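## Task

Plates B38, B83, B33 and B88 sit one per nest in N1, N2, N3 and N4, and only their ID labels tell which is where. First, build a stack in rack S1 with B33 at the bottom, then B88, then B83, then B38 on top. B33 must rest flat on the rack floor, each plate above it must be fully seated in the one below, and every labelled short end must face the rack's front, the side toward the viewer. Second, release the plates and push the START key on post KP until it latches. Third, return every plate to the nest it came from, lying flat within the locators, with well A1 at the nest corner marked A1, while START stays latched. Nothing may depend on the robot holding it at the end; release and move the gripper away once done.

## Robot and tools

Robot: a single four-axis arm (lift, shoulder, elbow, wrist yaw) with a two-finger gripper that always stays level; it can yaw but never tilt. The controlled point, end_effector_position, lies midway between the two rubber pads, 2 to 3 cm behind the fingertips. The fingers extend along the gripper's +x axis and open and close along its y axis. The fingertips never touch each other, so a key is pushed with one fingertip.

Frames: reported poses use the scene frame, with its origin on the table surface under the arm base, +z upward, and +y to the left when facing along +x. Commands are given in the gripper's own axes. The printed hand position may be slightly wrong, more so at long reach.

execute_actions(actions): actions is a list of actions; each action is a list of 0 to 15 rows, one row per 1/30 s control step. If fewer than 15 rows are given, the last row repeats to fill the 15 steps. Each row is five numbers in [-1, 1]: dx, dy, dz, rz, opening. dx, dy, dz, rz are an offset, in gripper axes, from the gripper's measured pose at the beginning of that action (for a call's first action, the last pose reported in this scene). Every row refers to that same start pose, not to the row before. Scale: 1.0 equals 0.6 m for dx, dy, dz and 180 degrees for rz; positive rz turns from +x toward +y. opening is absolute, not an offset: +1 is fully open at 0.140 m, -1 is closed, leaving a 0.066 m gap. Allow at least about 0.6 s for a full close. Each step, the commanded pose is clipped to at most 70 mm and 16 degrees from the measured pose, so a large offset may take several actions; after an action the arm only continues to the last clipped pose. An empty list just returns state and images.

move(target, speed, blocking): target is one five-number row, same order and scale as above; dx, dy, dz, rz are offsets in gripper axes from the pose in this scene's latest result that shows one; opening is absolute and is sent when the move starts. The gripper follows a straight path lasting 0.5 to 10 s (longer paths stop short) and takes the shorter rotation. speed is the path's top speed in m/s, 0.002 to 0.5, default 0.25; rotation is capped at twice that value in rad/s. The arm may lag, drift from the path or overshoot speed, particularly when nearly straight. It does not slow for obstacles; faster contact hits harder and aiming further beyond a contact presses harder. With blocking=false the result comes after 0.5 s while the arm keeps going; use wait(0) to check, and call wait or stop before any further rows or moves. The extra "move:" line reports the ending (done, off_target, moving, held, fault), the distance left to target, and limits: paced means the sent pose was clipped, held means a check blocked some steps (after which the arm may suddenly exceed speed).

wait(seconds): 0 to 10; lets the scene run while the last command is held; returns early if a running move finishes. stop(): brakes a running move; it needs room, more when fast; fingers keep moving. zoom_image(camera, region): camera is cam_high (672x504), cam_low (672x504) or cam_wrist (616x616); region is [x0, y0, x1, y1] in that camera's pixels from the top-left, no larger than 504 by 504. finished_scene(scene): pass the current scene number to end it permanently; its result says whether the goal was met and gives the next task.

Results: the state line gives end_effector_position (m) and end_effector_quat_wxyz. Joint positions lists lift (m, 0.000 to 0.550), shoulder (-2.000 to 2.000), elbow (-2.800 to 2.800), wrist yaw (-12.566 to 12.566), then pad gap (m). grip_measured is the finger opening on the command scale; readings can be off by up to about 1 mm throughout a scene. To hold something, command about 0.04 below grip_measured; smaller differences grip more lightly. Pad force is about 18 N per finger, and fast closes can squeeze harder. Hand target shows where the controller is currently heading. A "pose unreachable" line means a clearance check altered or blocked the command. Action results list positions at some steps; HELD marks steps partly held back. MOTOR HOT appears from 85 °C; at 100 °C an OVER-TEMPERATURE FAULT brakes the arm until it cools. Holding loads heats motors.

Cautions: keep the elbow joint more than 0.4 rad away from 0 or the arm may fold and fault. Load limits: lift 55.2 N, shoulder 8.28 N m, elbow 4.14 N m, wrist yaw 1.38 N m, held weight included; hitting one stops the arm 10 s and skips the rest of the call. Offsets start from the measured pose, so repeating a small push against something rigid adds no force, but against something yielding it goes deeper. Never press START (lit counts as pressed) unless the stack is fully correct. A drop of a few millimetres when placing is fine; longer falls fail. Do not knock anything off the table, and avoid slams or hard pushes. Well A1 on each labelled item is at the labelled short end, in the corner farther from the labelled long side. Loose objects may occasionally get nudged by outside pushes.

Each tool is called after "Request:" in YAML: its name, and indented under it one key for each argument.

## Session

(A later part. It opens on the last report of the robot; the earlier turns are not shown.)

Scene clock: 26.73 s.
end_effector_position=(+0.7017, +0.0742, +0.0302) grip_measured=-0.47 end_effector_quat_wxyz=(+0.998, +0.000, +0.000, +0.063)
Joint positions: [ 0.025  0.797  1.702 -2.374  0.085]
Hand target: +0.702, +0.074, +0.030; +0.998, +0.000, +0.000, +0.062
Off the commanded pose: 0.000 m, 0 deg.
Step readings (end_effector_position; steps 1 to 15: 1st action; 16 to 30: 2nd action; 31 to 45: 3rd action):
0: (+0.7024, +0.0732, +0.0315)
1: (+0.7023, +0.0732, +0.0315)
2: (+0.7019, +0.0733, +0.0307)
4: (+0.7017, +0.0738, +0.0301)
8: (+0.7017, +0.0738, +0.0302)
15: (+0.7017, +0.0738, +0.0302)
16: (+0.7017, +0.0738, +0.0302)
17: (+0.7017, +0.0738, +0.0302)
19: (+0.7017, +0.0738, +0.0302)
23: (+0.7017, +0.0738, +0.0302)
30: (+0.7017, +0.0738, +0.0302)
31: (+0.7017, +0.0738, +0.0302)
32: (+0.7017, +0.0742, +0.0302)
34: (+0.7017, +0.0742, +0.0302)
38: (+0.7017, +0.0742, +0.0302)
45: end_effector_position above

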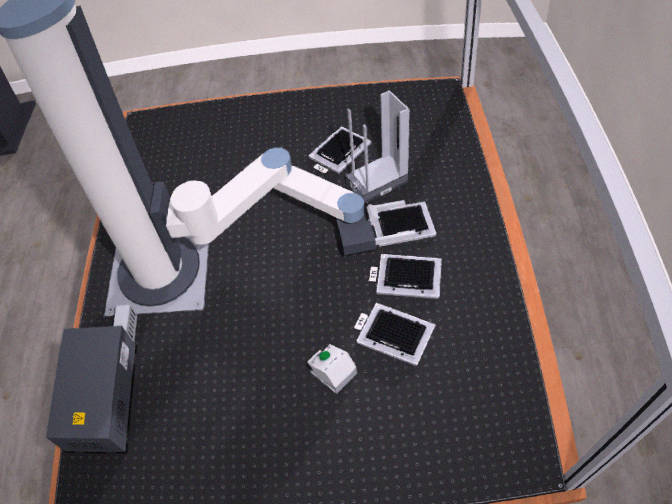

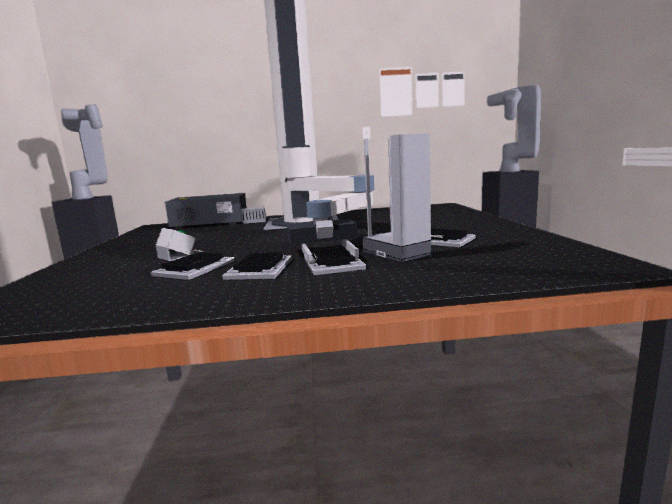

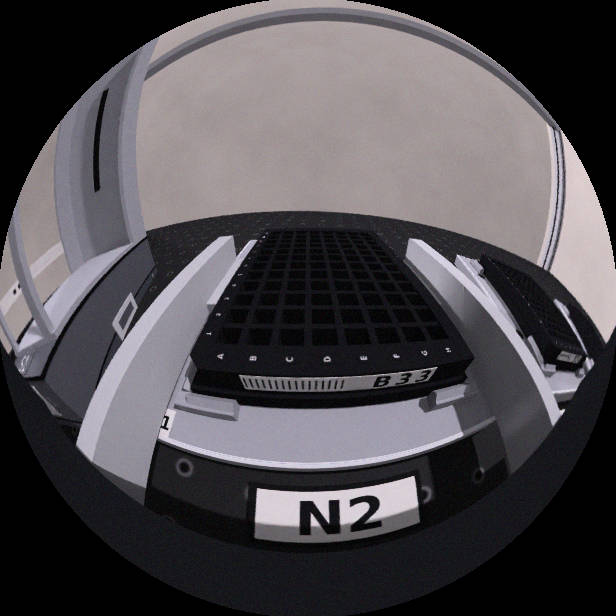

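Request:
execute_actions:
  actions:
    - [[0,0,0.004,0,-0.53]]
    - [[-0.0008,0.0013,0,0.002,-0.53]]

Request:
move:
  target: [0,0,-0.006,0,-0.53]
  speed: 0.008

Request:
zoom_image:
  camera: "cam_wrist"
  region: [170,210,490,500]

Request:
zoom_image:
  camera: "cam_high"
  region: [360,80,420,125]

Scene clock: 53.40 s.
end_effector_position=(+0.6554, +0.2466, +0.3119) grip_measured=-0.47 end_effector_quat_wxyz=(+0.968, +0.000, +0.000, +0.251)
Joint positions: [ 0.307  1.094  1.751 -2.339  0.085]
Hand target: +0.655, +0.247, +0.312; +0.968, +0.000, +0.000, +0.251
Off the commanded pose: 0.000 m, 0 deg.
Step readings (end_effector_position; steps 1 to 15: 1st action; 16 to 30: 2nd action):
0: (+0.6562, +0.2462, +0.3094)
1: (+0.6562, +0.2462, +0.3095)
2: (+0.6562, +0.2462, +0.3104)
4: (+0.6562, +0.2462, +0.3120)
8: (+0.6562, +0.2462, +0.3119)
15: (+0.6562, +0.2462, +0.3119)
16: (+0.6562, +0.2462, +0.3119)
17: (+0.6555, +0.2466, +0.3119)
19: (+0.6554, +0.2466, +0.3119)
23: (+0.6554, +0.2466, +0.3119)
30: end_effector_position above

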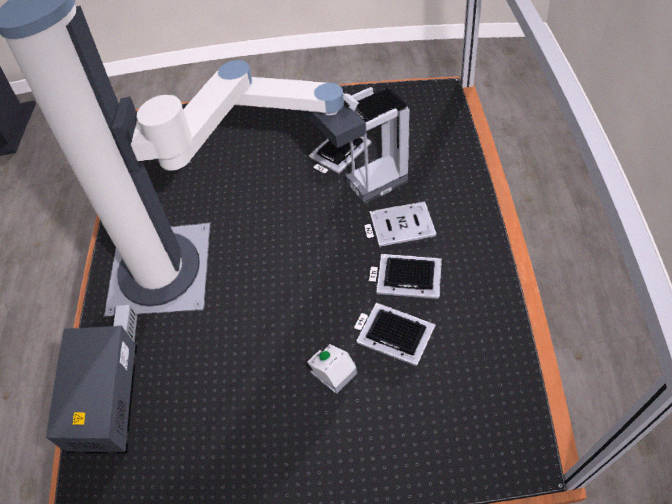

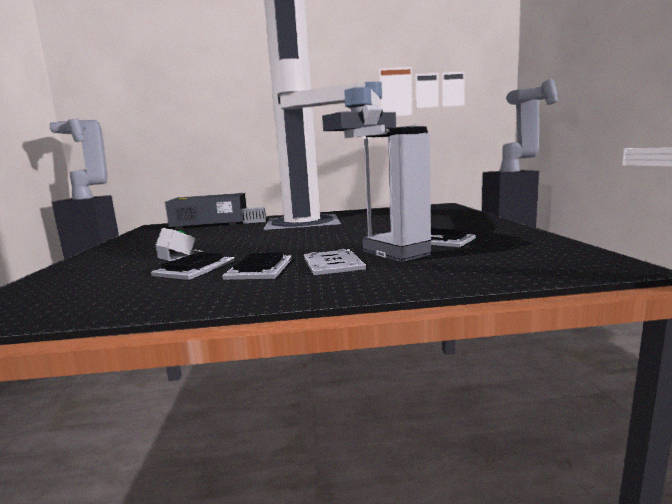

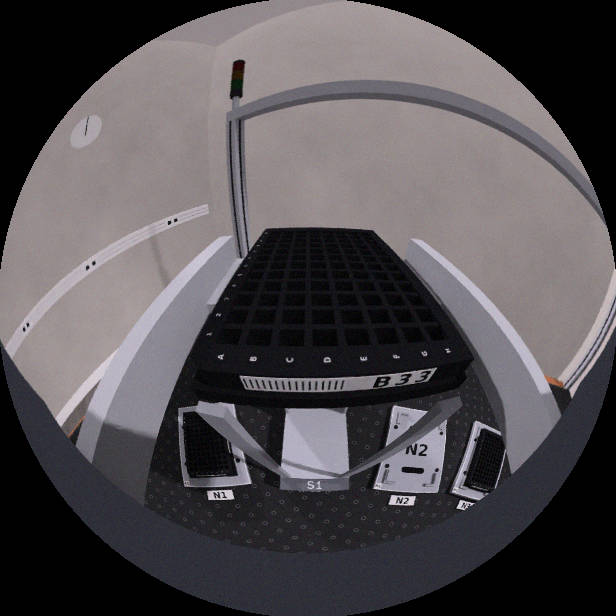

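Scene clock: 54.10 s.
end_effector_position=(+0.6554, +0.2466, +0.3084) grip_measured=-0.47 end_effector_quat_wxyz=(+0.968, +0.000, +0.000, +0.250)
Joint positions: [ 0.303  1.094  1.751 -2.339  0.085]
Hand target: +0.655, +0.247, +0.308; +0.968, +0.000, +0.000, +0.251
Off the commanded pose: 0.000 m, 0 deg.
move: done

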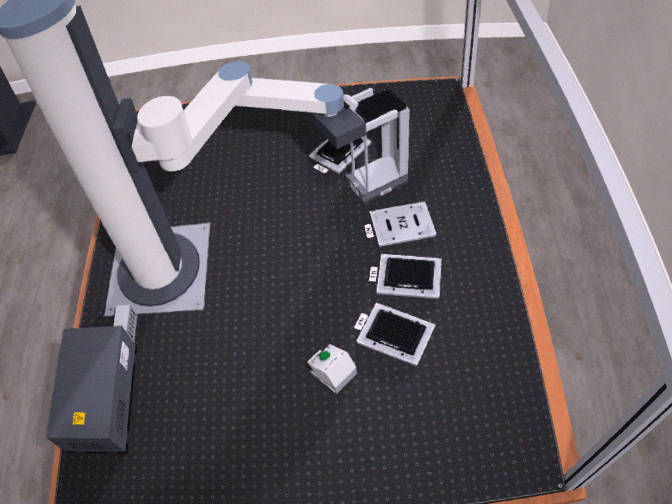

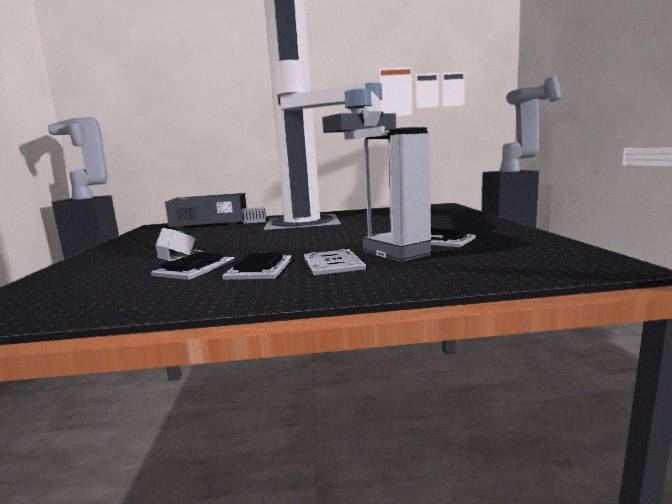

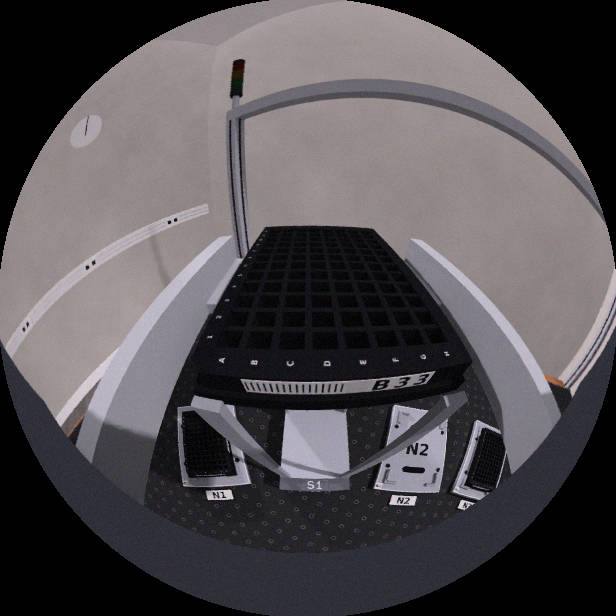

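Region (170, 210, 490, 500) of cam_wrist's 616x616 image, scaled by 1.575, with more detail than that image has; it fills the top 457 rows of this view, and the rest is white.

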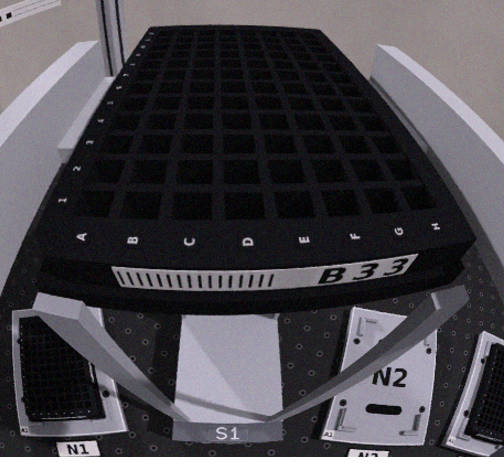

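Region (360, 80, 420, 125) of cam_high's 672x504 image, scaled by 8.400, with more detail than that image has; it fills the top 378 rows of this view, and the rest is white.

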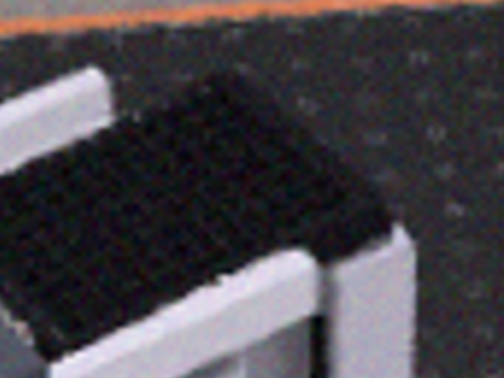

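Request:
execute_actions:
  actions:
    - [[0,0,0.015,0,-0.53]]

Request:
move:
  target: [-0.27,0,0,0,-0.53]

Request:
move:
  target: [0,0,-0.2,0,-0.53]

Request:
zoom_image:
  camera: "cam_wrist"
  region: [240,100,400,250]

Scene clock: 61.77 s.
end_effector_position=(+0.6554, +0.2466, +0.3174) grip_measured=-0.47 end_effector_quat_wxyz=(+0.968, +0.000, +0.000, +0.250)
Joint positions: [ 0.312  1.094  1.751 -2.339  0.085]
Hand target: +0.655, +0.247, +0.317; +0.968, +0.000, +0.000, +0.250
Off the commanded pose: 0.000 m, 0 deg.
Step readings (end_effector_position):
0: (+0.6554, +0.2466, +0.3084)
1: (+0.6554, +0.2466, +0.3084)
2: (+0.6554, +0.2466, +0.3094)
4: (+0.6554, +0.2466, +0.3158)
8: (+0.6554, +0.2466, +0.3174)
15: end_effector_position above

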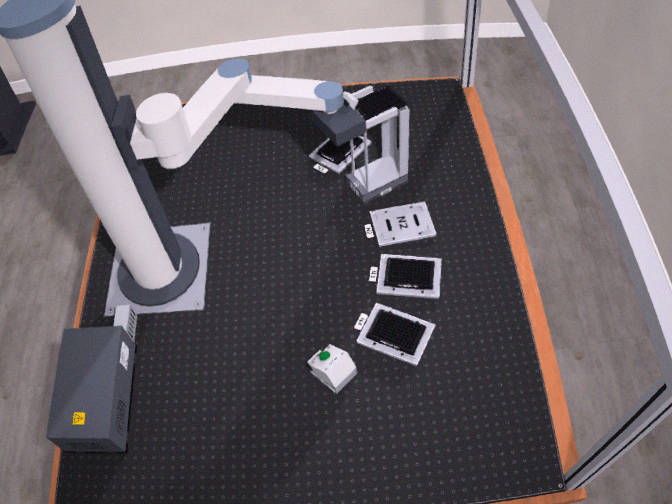

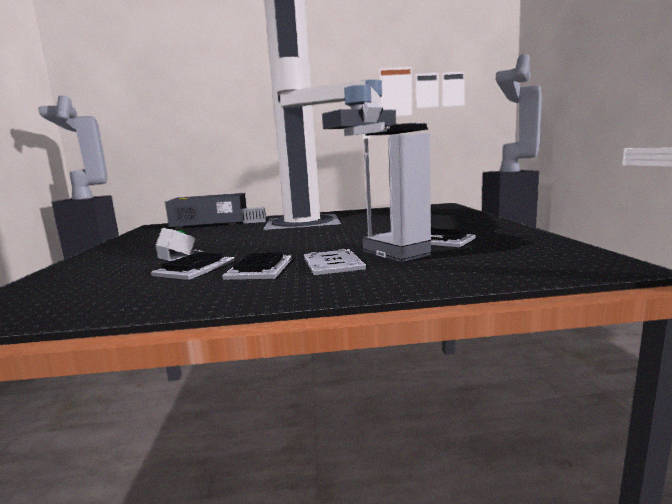

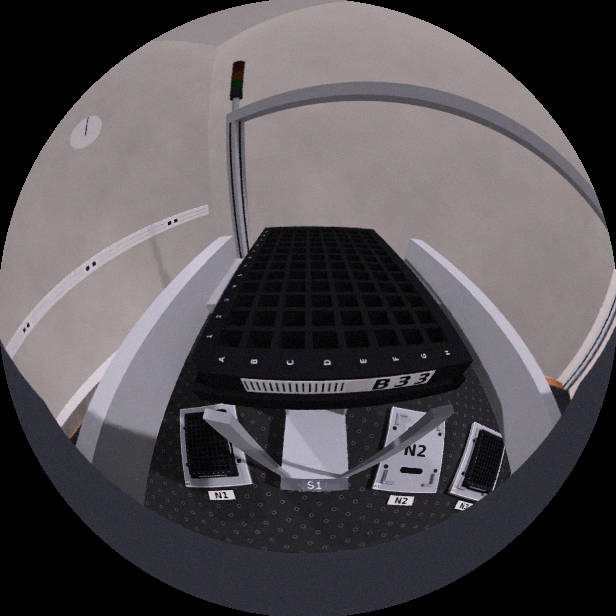

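Scene clock: 62.80 s.
end_effector_position=(+0.5137, +0.1680, +0.3174) grip_measured=-0.47 end_effector_quat_wxyz=(+0.968, +0.000, +0.000, +0.250)
Joint positions: [ 0.312  1.384  0.941 -1.819  0.085]
Hand target: +0.514, +0.168, +0.317; +0.968, +0.000, +0.000, +0.250
Off the commanded pose: 0.000 m, 0 deg.
move: done

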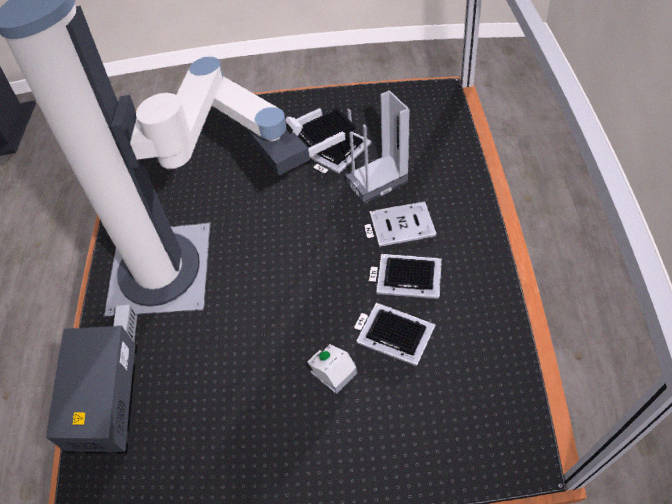

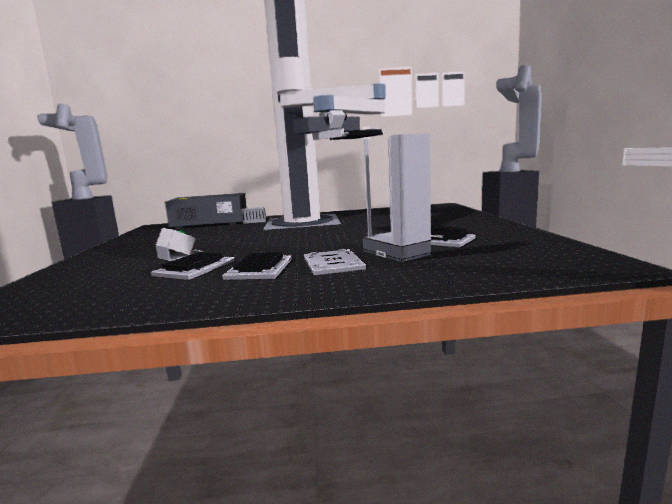

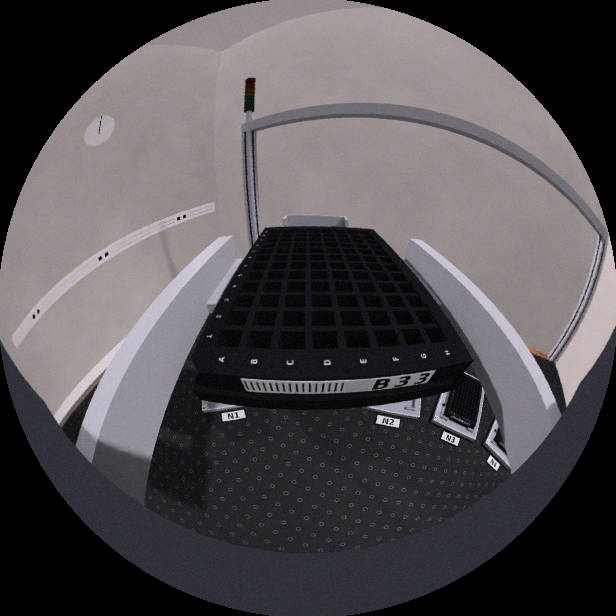

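Scene clock: 63.70 s.
end_effector_position=(+0.5137, +0.1680, +0.1973) grip_measured=-0.47 end_effector_quat_wxyz=(+0.968, +0.000, +0.000, +0.250)
Joint positions: [ 0.192  1.384  0.941 -1.819  0.085]
Hand target: +0.514, +0.168, +0.197; +0.968, +0.000, +0.000, +0.250
Off the commanded pose: 0.000 m, 0 deg.
move: done

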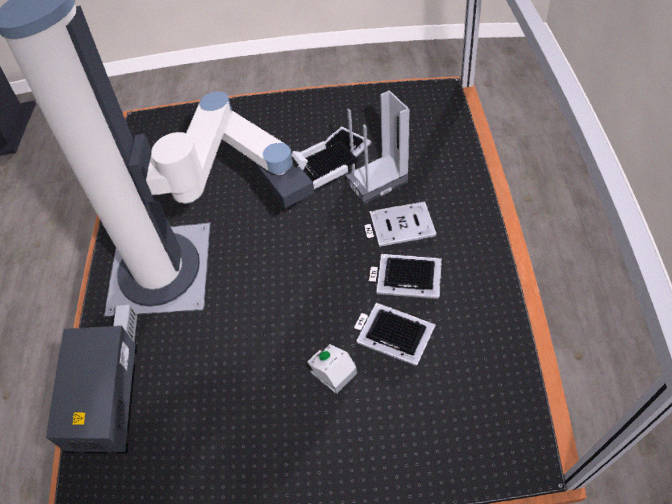

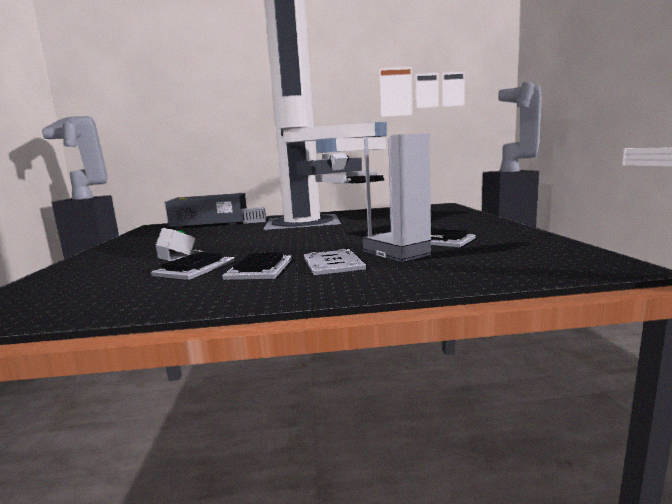

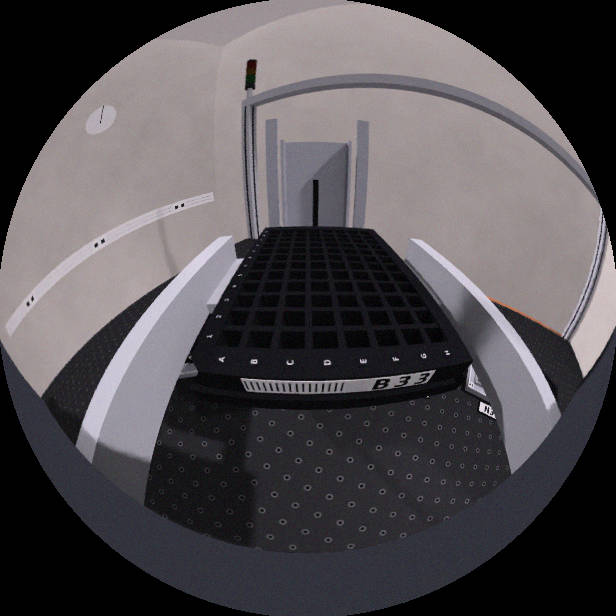

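Region (240, 100, 400, 250) of cam_wrist's 616x616 image, scaled by 3.150, with more detail than that image has; it fills the top 472 rows of this view, and the rest is white.

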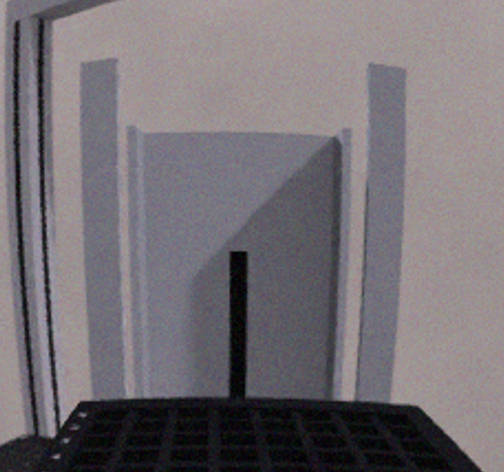

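Request:
move:
  target: [0,0,0.2,0,-0.53]

Request:
move:
  target: [0.27,-0.003,0,-0.006,-0.53]

Request:
move:
  target: [0,0,-0.018,0,-0.53]
  speed: 0.012

Request:
zoom_image:
  camera: "cam_wrist"
  region: [170,210,490,500]

Scene clock: 69.10 s.
end_effector_position=(+0.5137, +0.1680, +0.3174) grip_measured=-0.47 end_effector_quat_wxyz=(+0.968, +0.000, +0.000, +0.250)
Joint positions: [ 0.312  1.384  0.941 -1.819  0.085]
Hand target: +0.514, +0.168, +0.317; +0.968, +0.000, +0.000, +0.250
Off the commanded pose: 0.000 m, 0 deg.
move: done

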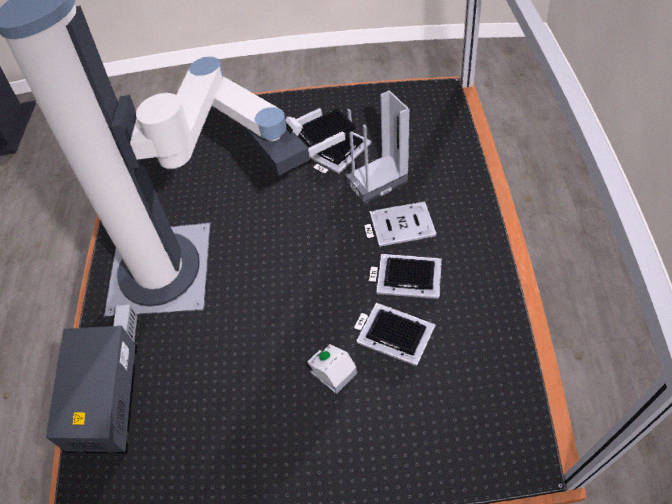

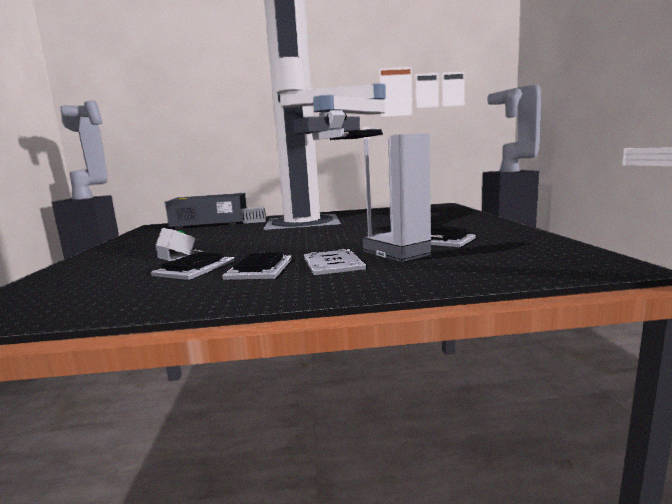

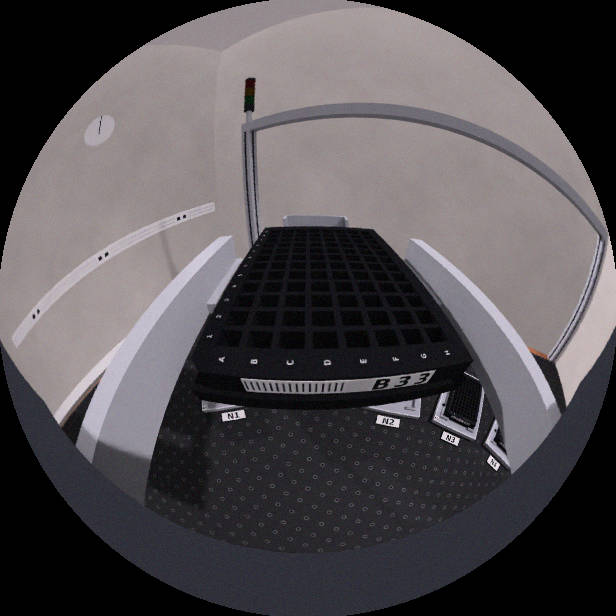

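Scene clock: 70.20 s.
end_effector_position=(+0.6563, +0.2449, +0.3174) grip_measured=-0.47 end_effector_quat_wxyz=(+0.970, +0.000, +0.000, +0.241)
Joint positions: [ 0.312  1.096  1.751 -2.36   0.085]
Hand target: +0.656, +0.245, +0.317; +0.970, +0.000, +0.000, +0.241
Off the commanded pose: 0.000 m, 0 deg.
move: done

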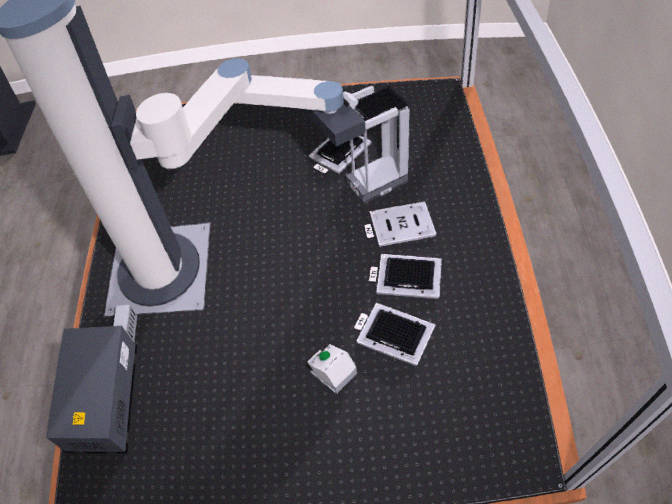

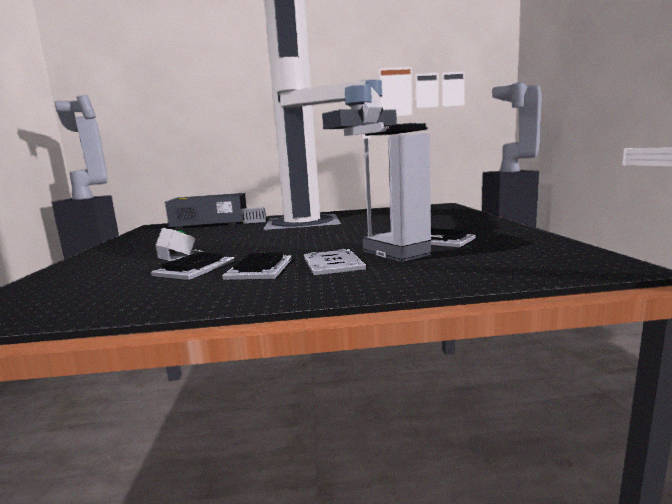

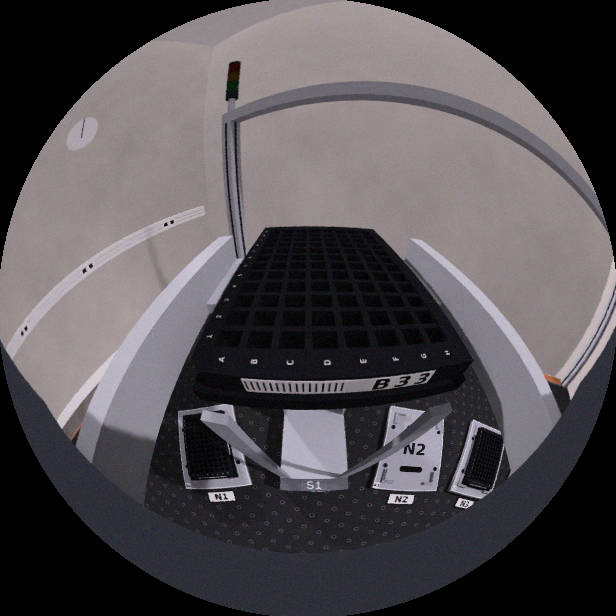

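Scene clock: 71.33 s.
end_effector_position=(+0.6563, +0.2449, +0.3066) grip_measured=-0.47 end_effector_quat_wxyz=(+0.970, +0.000, +0.000, +0.241)
Joint positions: [ 0.302  1.096  1.751 -2.36   0.085]
Hand target: +0.656, +0.245, +0.307; +0.970, +0.000, +0.000, +0.241
Off the commanded pose: 0.000 m, 0 deg.
move: done

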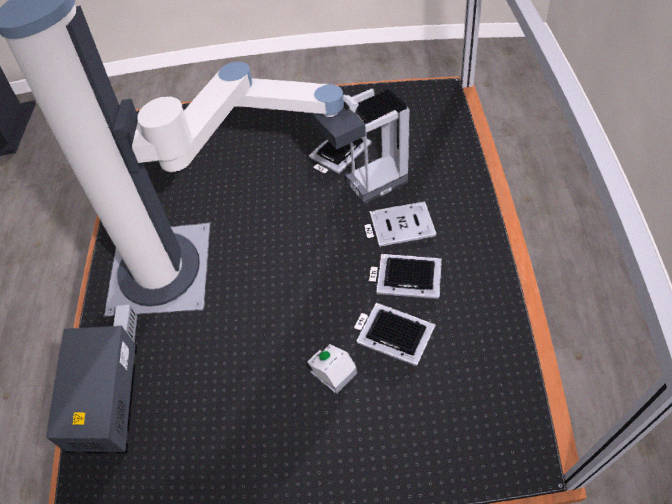

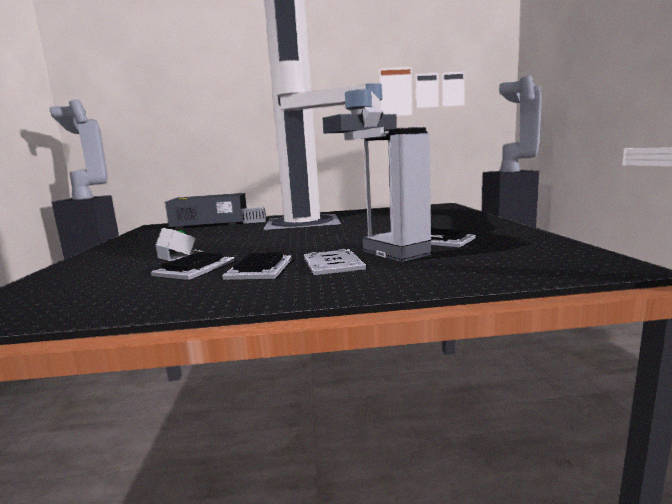

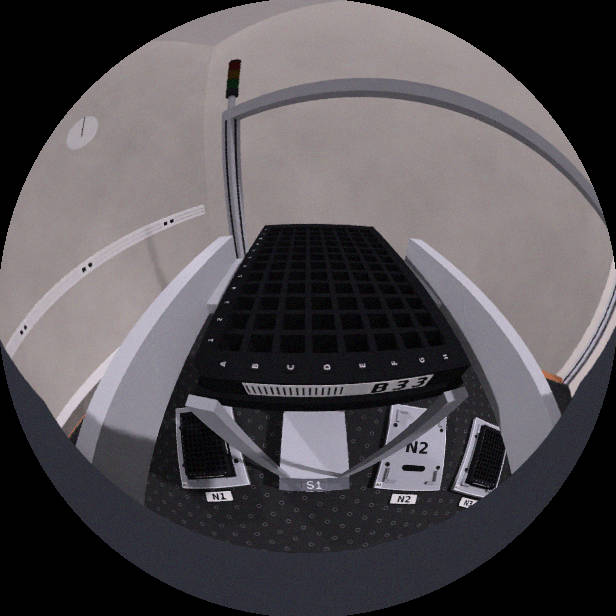

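Region (170, 210, 490, 500) of cam_wrist's 616x616 image, scaled by 1.575, with more detail than that image has; it fills the top 457 rows of this view, and the rest is white.

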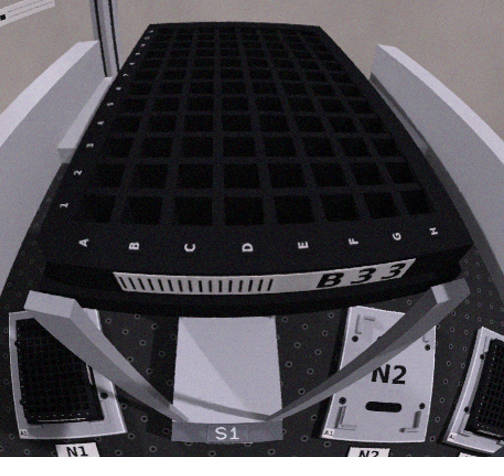

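Request:
execute_actions:
  actions:
    - [[0,0,0.002,0,-0.53]]
    - [[-0.0008,0.001,0,0.002,-0.53]]
    - [[-0.0008,0,0,0,-0.53]]
    - [[-0.0008,0,0,0,-0.53]]
    - [[-0.0008,0,0,0,-0.53]]

Scene clock: 77.07 s.
end_effector_position=(+0.6552, +0.2443, +0.3078) grip_measured=-0.47 end_effector_quat_wxyz=(+0.970, +0.000, +0.000, +0.242)
Joint positions: [ 0.303  1.099  1.743 -2.354  0.085]
Hand target: +0.655, +0.244, +0.308; +0.970, +0.000, +0.000, +0.243
Off the commanded pose: 0.000 m, 0 deg.
Step readings (end_effector_position; steps 1 to 15: 1st action; 16 to 30: 2nd action; 31 to 45: 3rd action; 46 to 60: 4th action; 61 to 75: 5th action):
0: (+0.6563, +0.2449, +0.3066)
1: (+0.6563, +0.2449, +0.3066)
2: (+0.6563, +0.2449, +0.3075)
4: (+0.6563, +0.2449, +0.3079)
8: (+0.6563, +0.2449, +0.3078)
15: (+0.6563, +0.2449, +0.3078)
16: (+0.6563, +0.2449, +0.3078)
17: (+0.6557, +0.2451, +0.3078)
19: (+0.6557, +0.2450, +0.3078)
23: (+0.6557, +0.2450, +0.3078)
30: (+0.6557, +0.2450, +0.3078)
31: (+0.6557, +0.2450, +0.3078)
32: (+0.6554, +0.2446, +0.3078)
34: (+0.6554, +0.2447, +0.3078)
38: (+0.6554, +0.2447, +0.3078)
45: (+0.6554, +0.2447, +0.3078)
46: (+0.6554, +0.2447, +0.3078)
47: (+0.6552, +0.2444, +0.3078)
49: (+0.6552, +0.2445, +0.3078)
53: (+0.6553, +0.2445, +0.3078)
60: (+0.6553, +0.2445, +0.3078)
61: (+0.6552, +0.2444, +0.3078)
62: (+0.6552, +0.2443, +0.3078)
64: (+0.6552, +0.2443, +0.3078)
68: (+0.6552, +0.2443, +0.3078)
75: end_effector_position above

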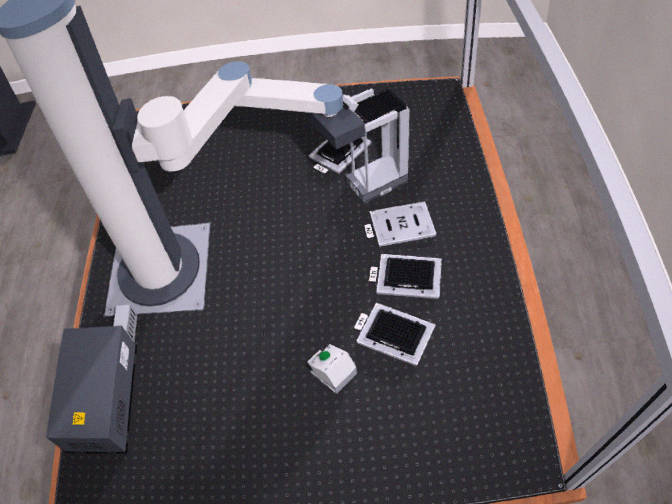

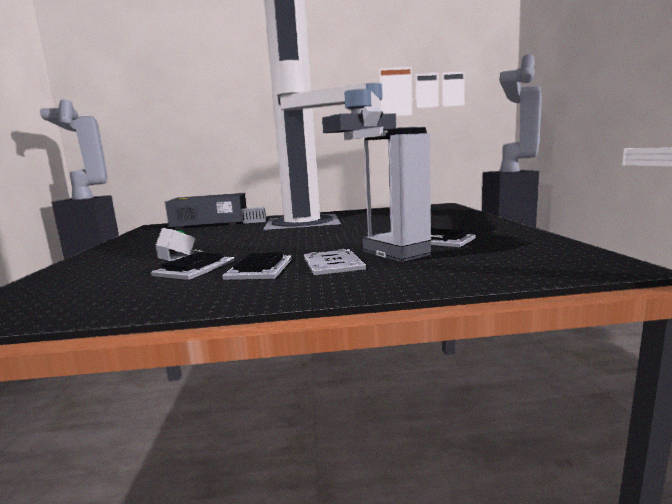

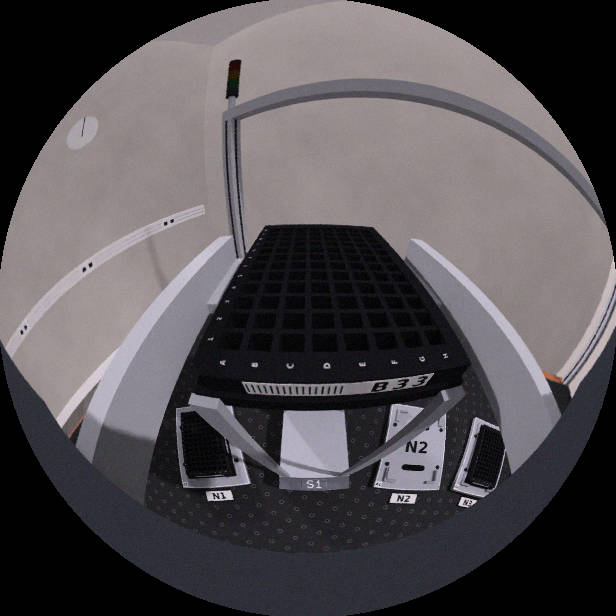

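Request:
move:
  target: [0.0004,0.0002,-0.006,0,-0.53]
  speed: 0.008

Scene clock: 79.40 s.
end_effector_position=(+0.6554, +0.2445, +0.3043) grip_measured=-0.47 end_effector_quat_wxyz=(+0.970, +0.000, +0.000, +0.241)
Joint positions: [ 0.299  1.099  1.745 -2.356  0.085]
Hand target: +0.655, +0.244, +0.304; +0.970, +0.000, +0.000, +0.242
Off the commanded pose: 0.000 m, 0 deg.
move: done

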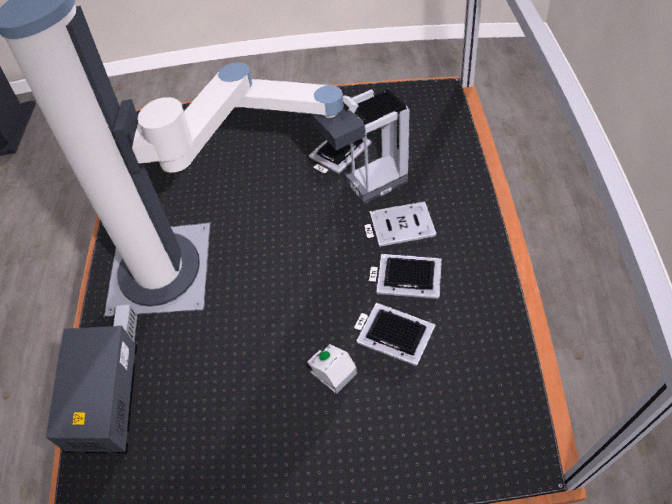

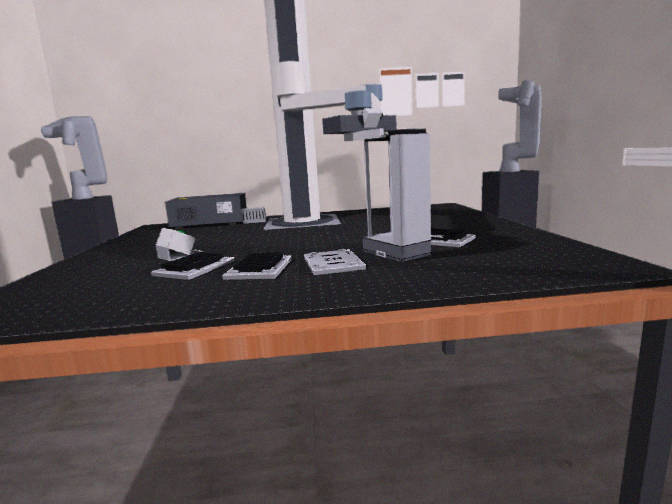

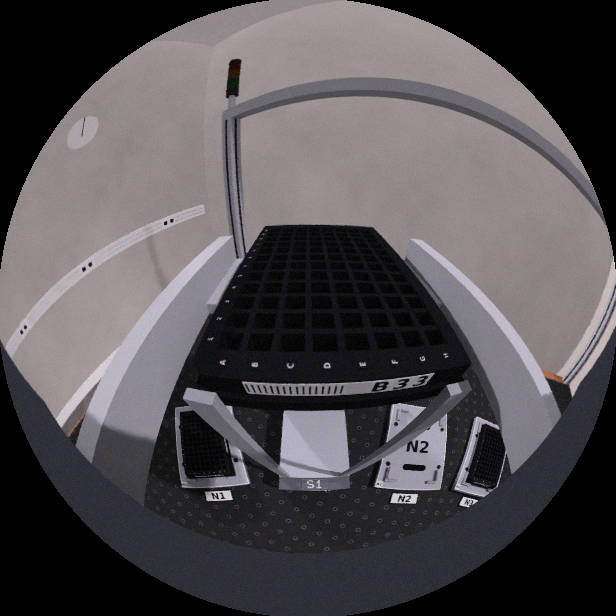

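In.

Request:
move:
  target: [0,-0.0005,-0.3657,0,-0.53]
  speed: 0.1

Scene clock: 83.87 s.
end_effector_position=(+0.6555, +0.2443, +0.0848) grip_measured=-0.47 end_effector_quat_wxyz=(+0.970, +0.000, +0.000, +0.241)
Joint positions: [ 0.08   1.098  1.745 -2.356  0.085]
Hand target: +0.656, +0.244, +0.085; +0.970, +0.000, +0.000, +0.241
Off the commanded pose: 0.000 m, 0 deg.
move: done

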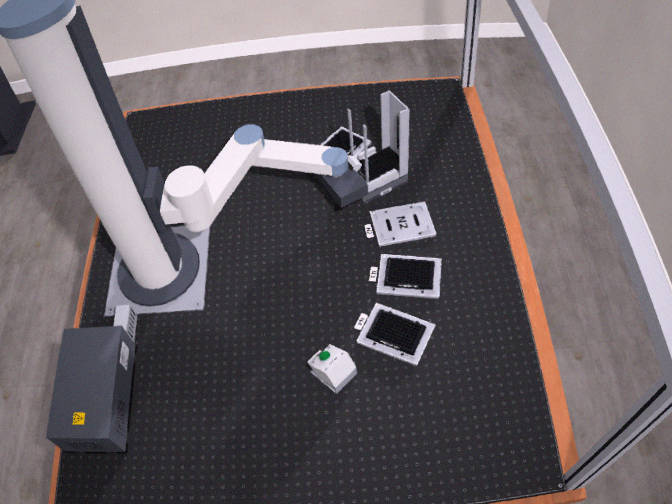

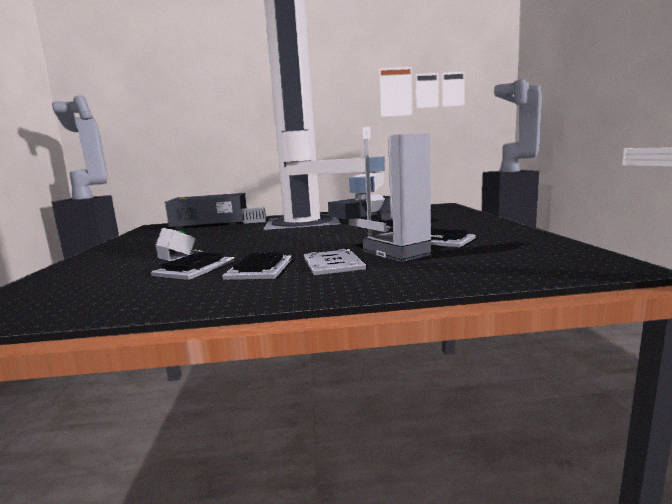

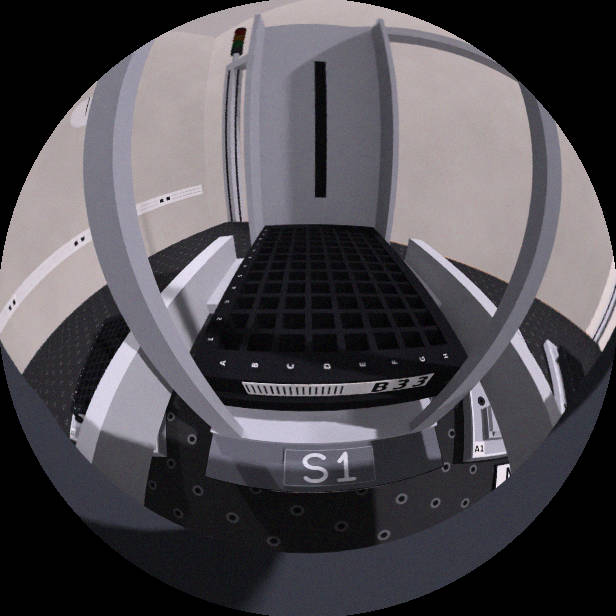

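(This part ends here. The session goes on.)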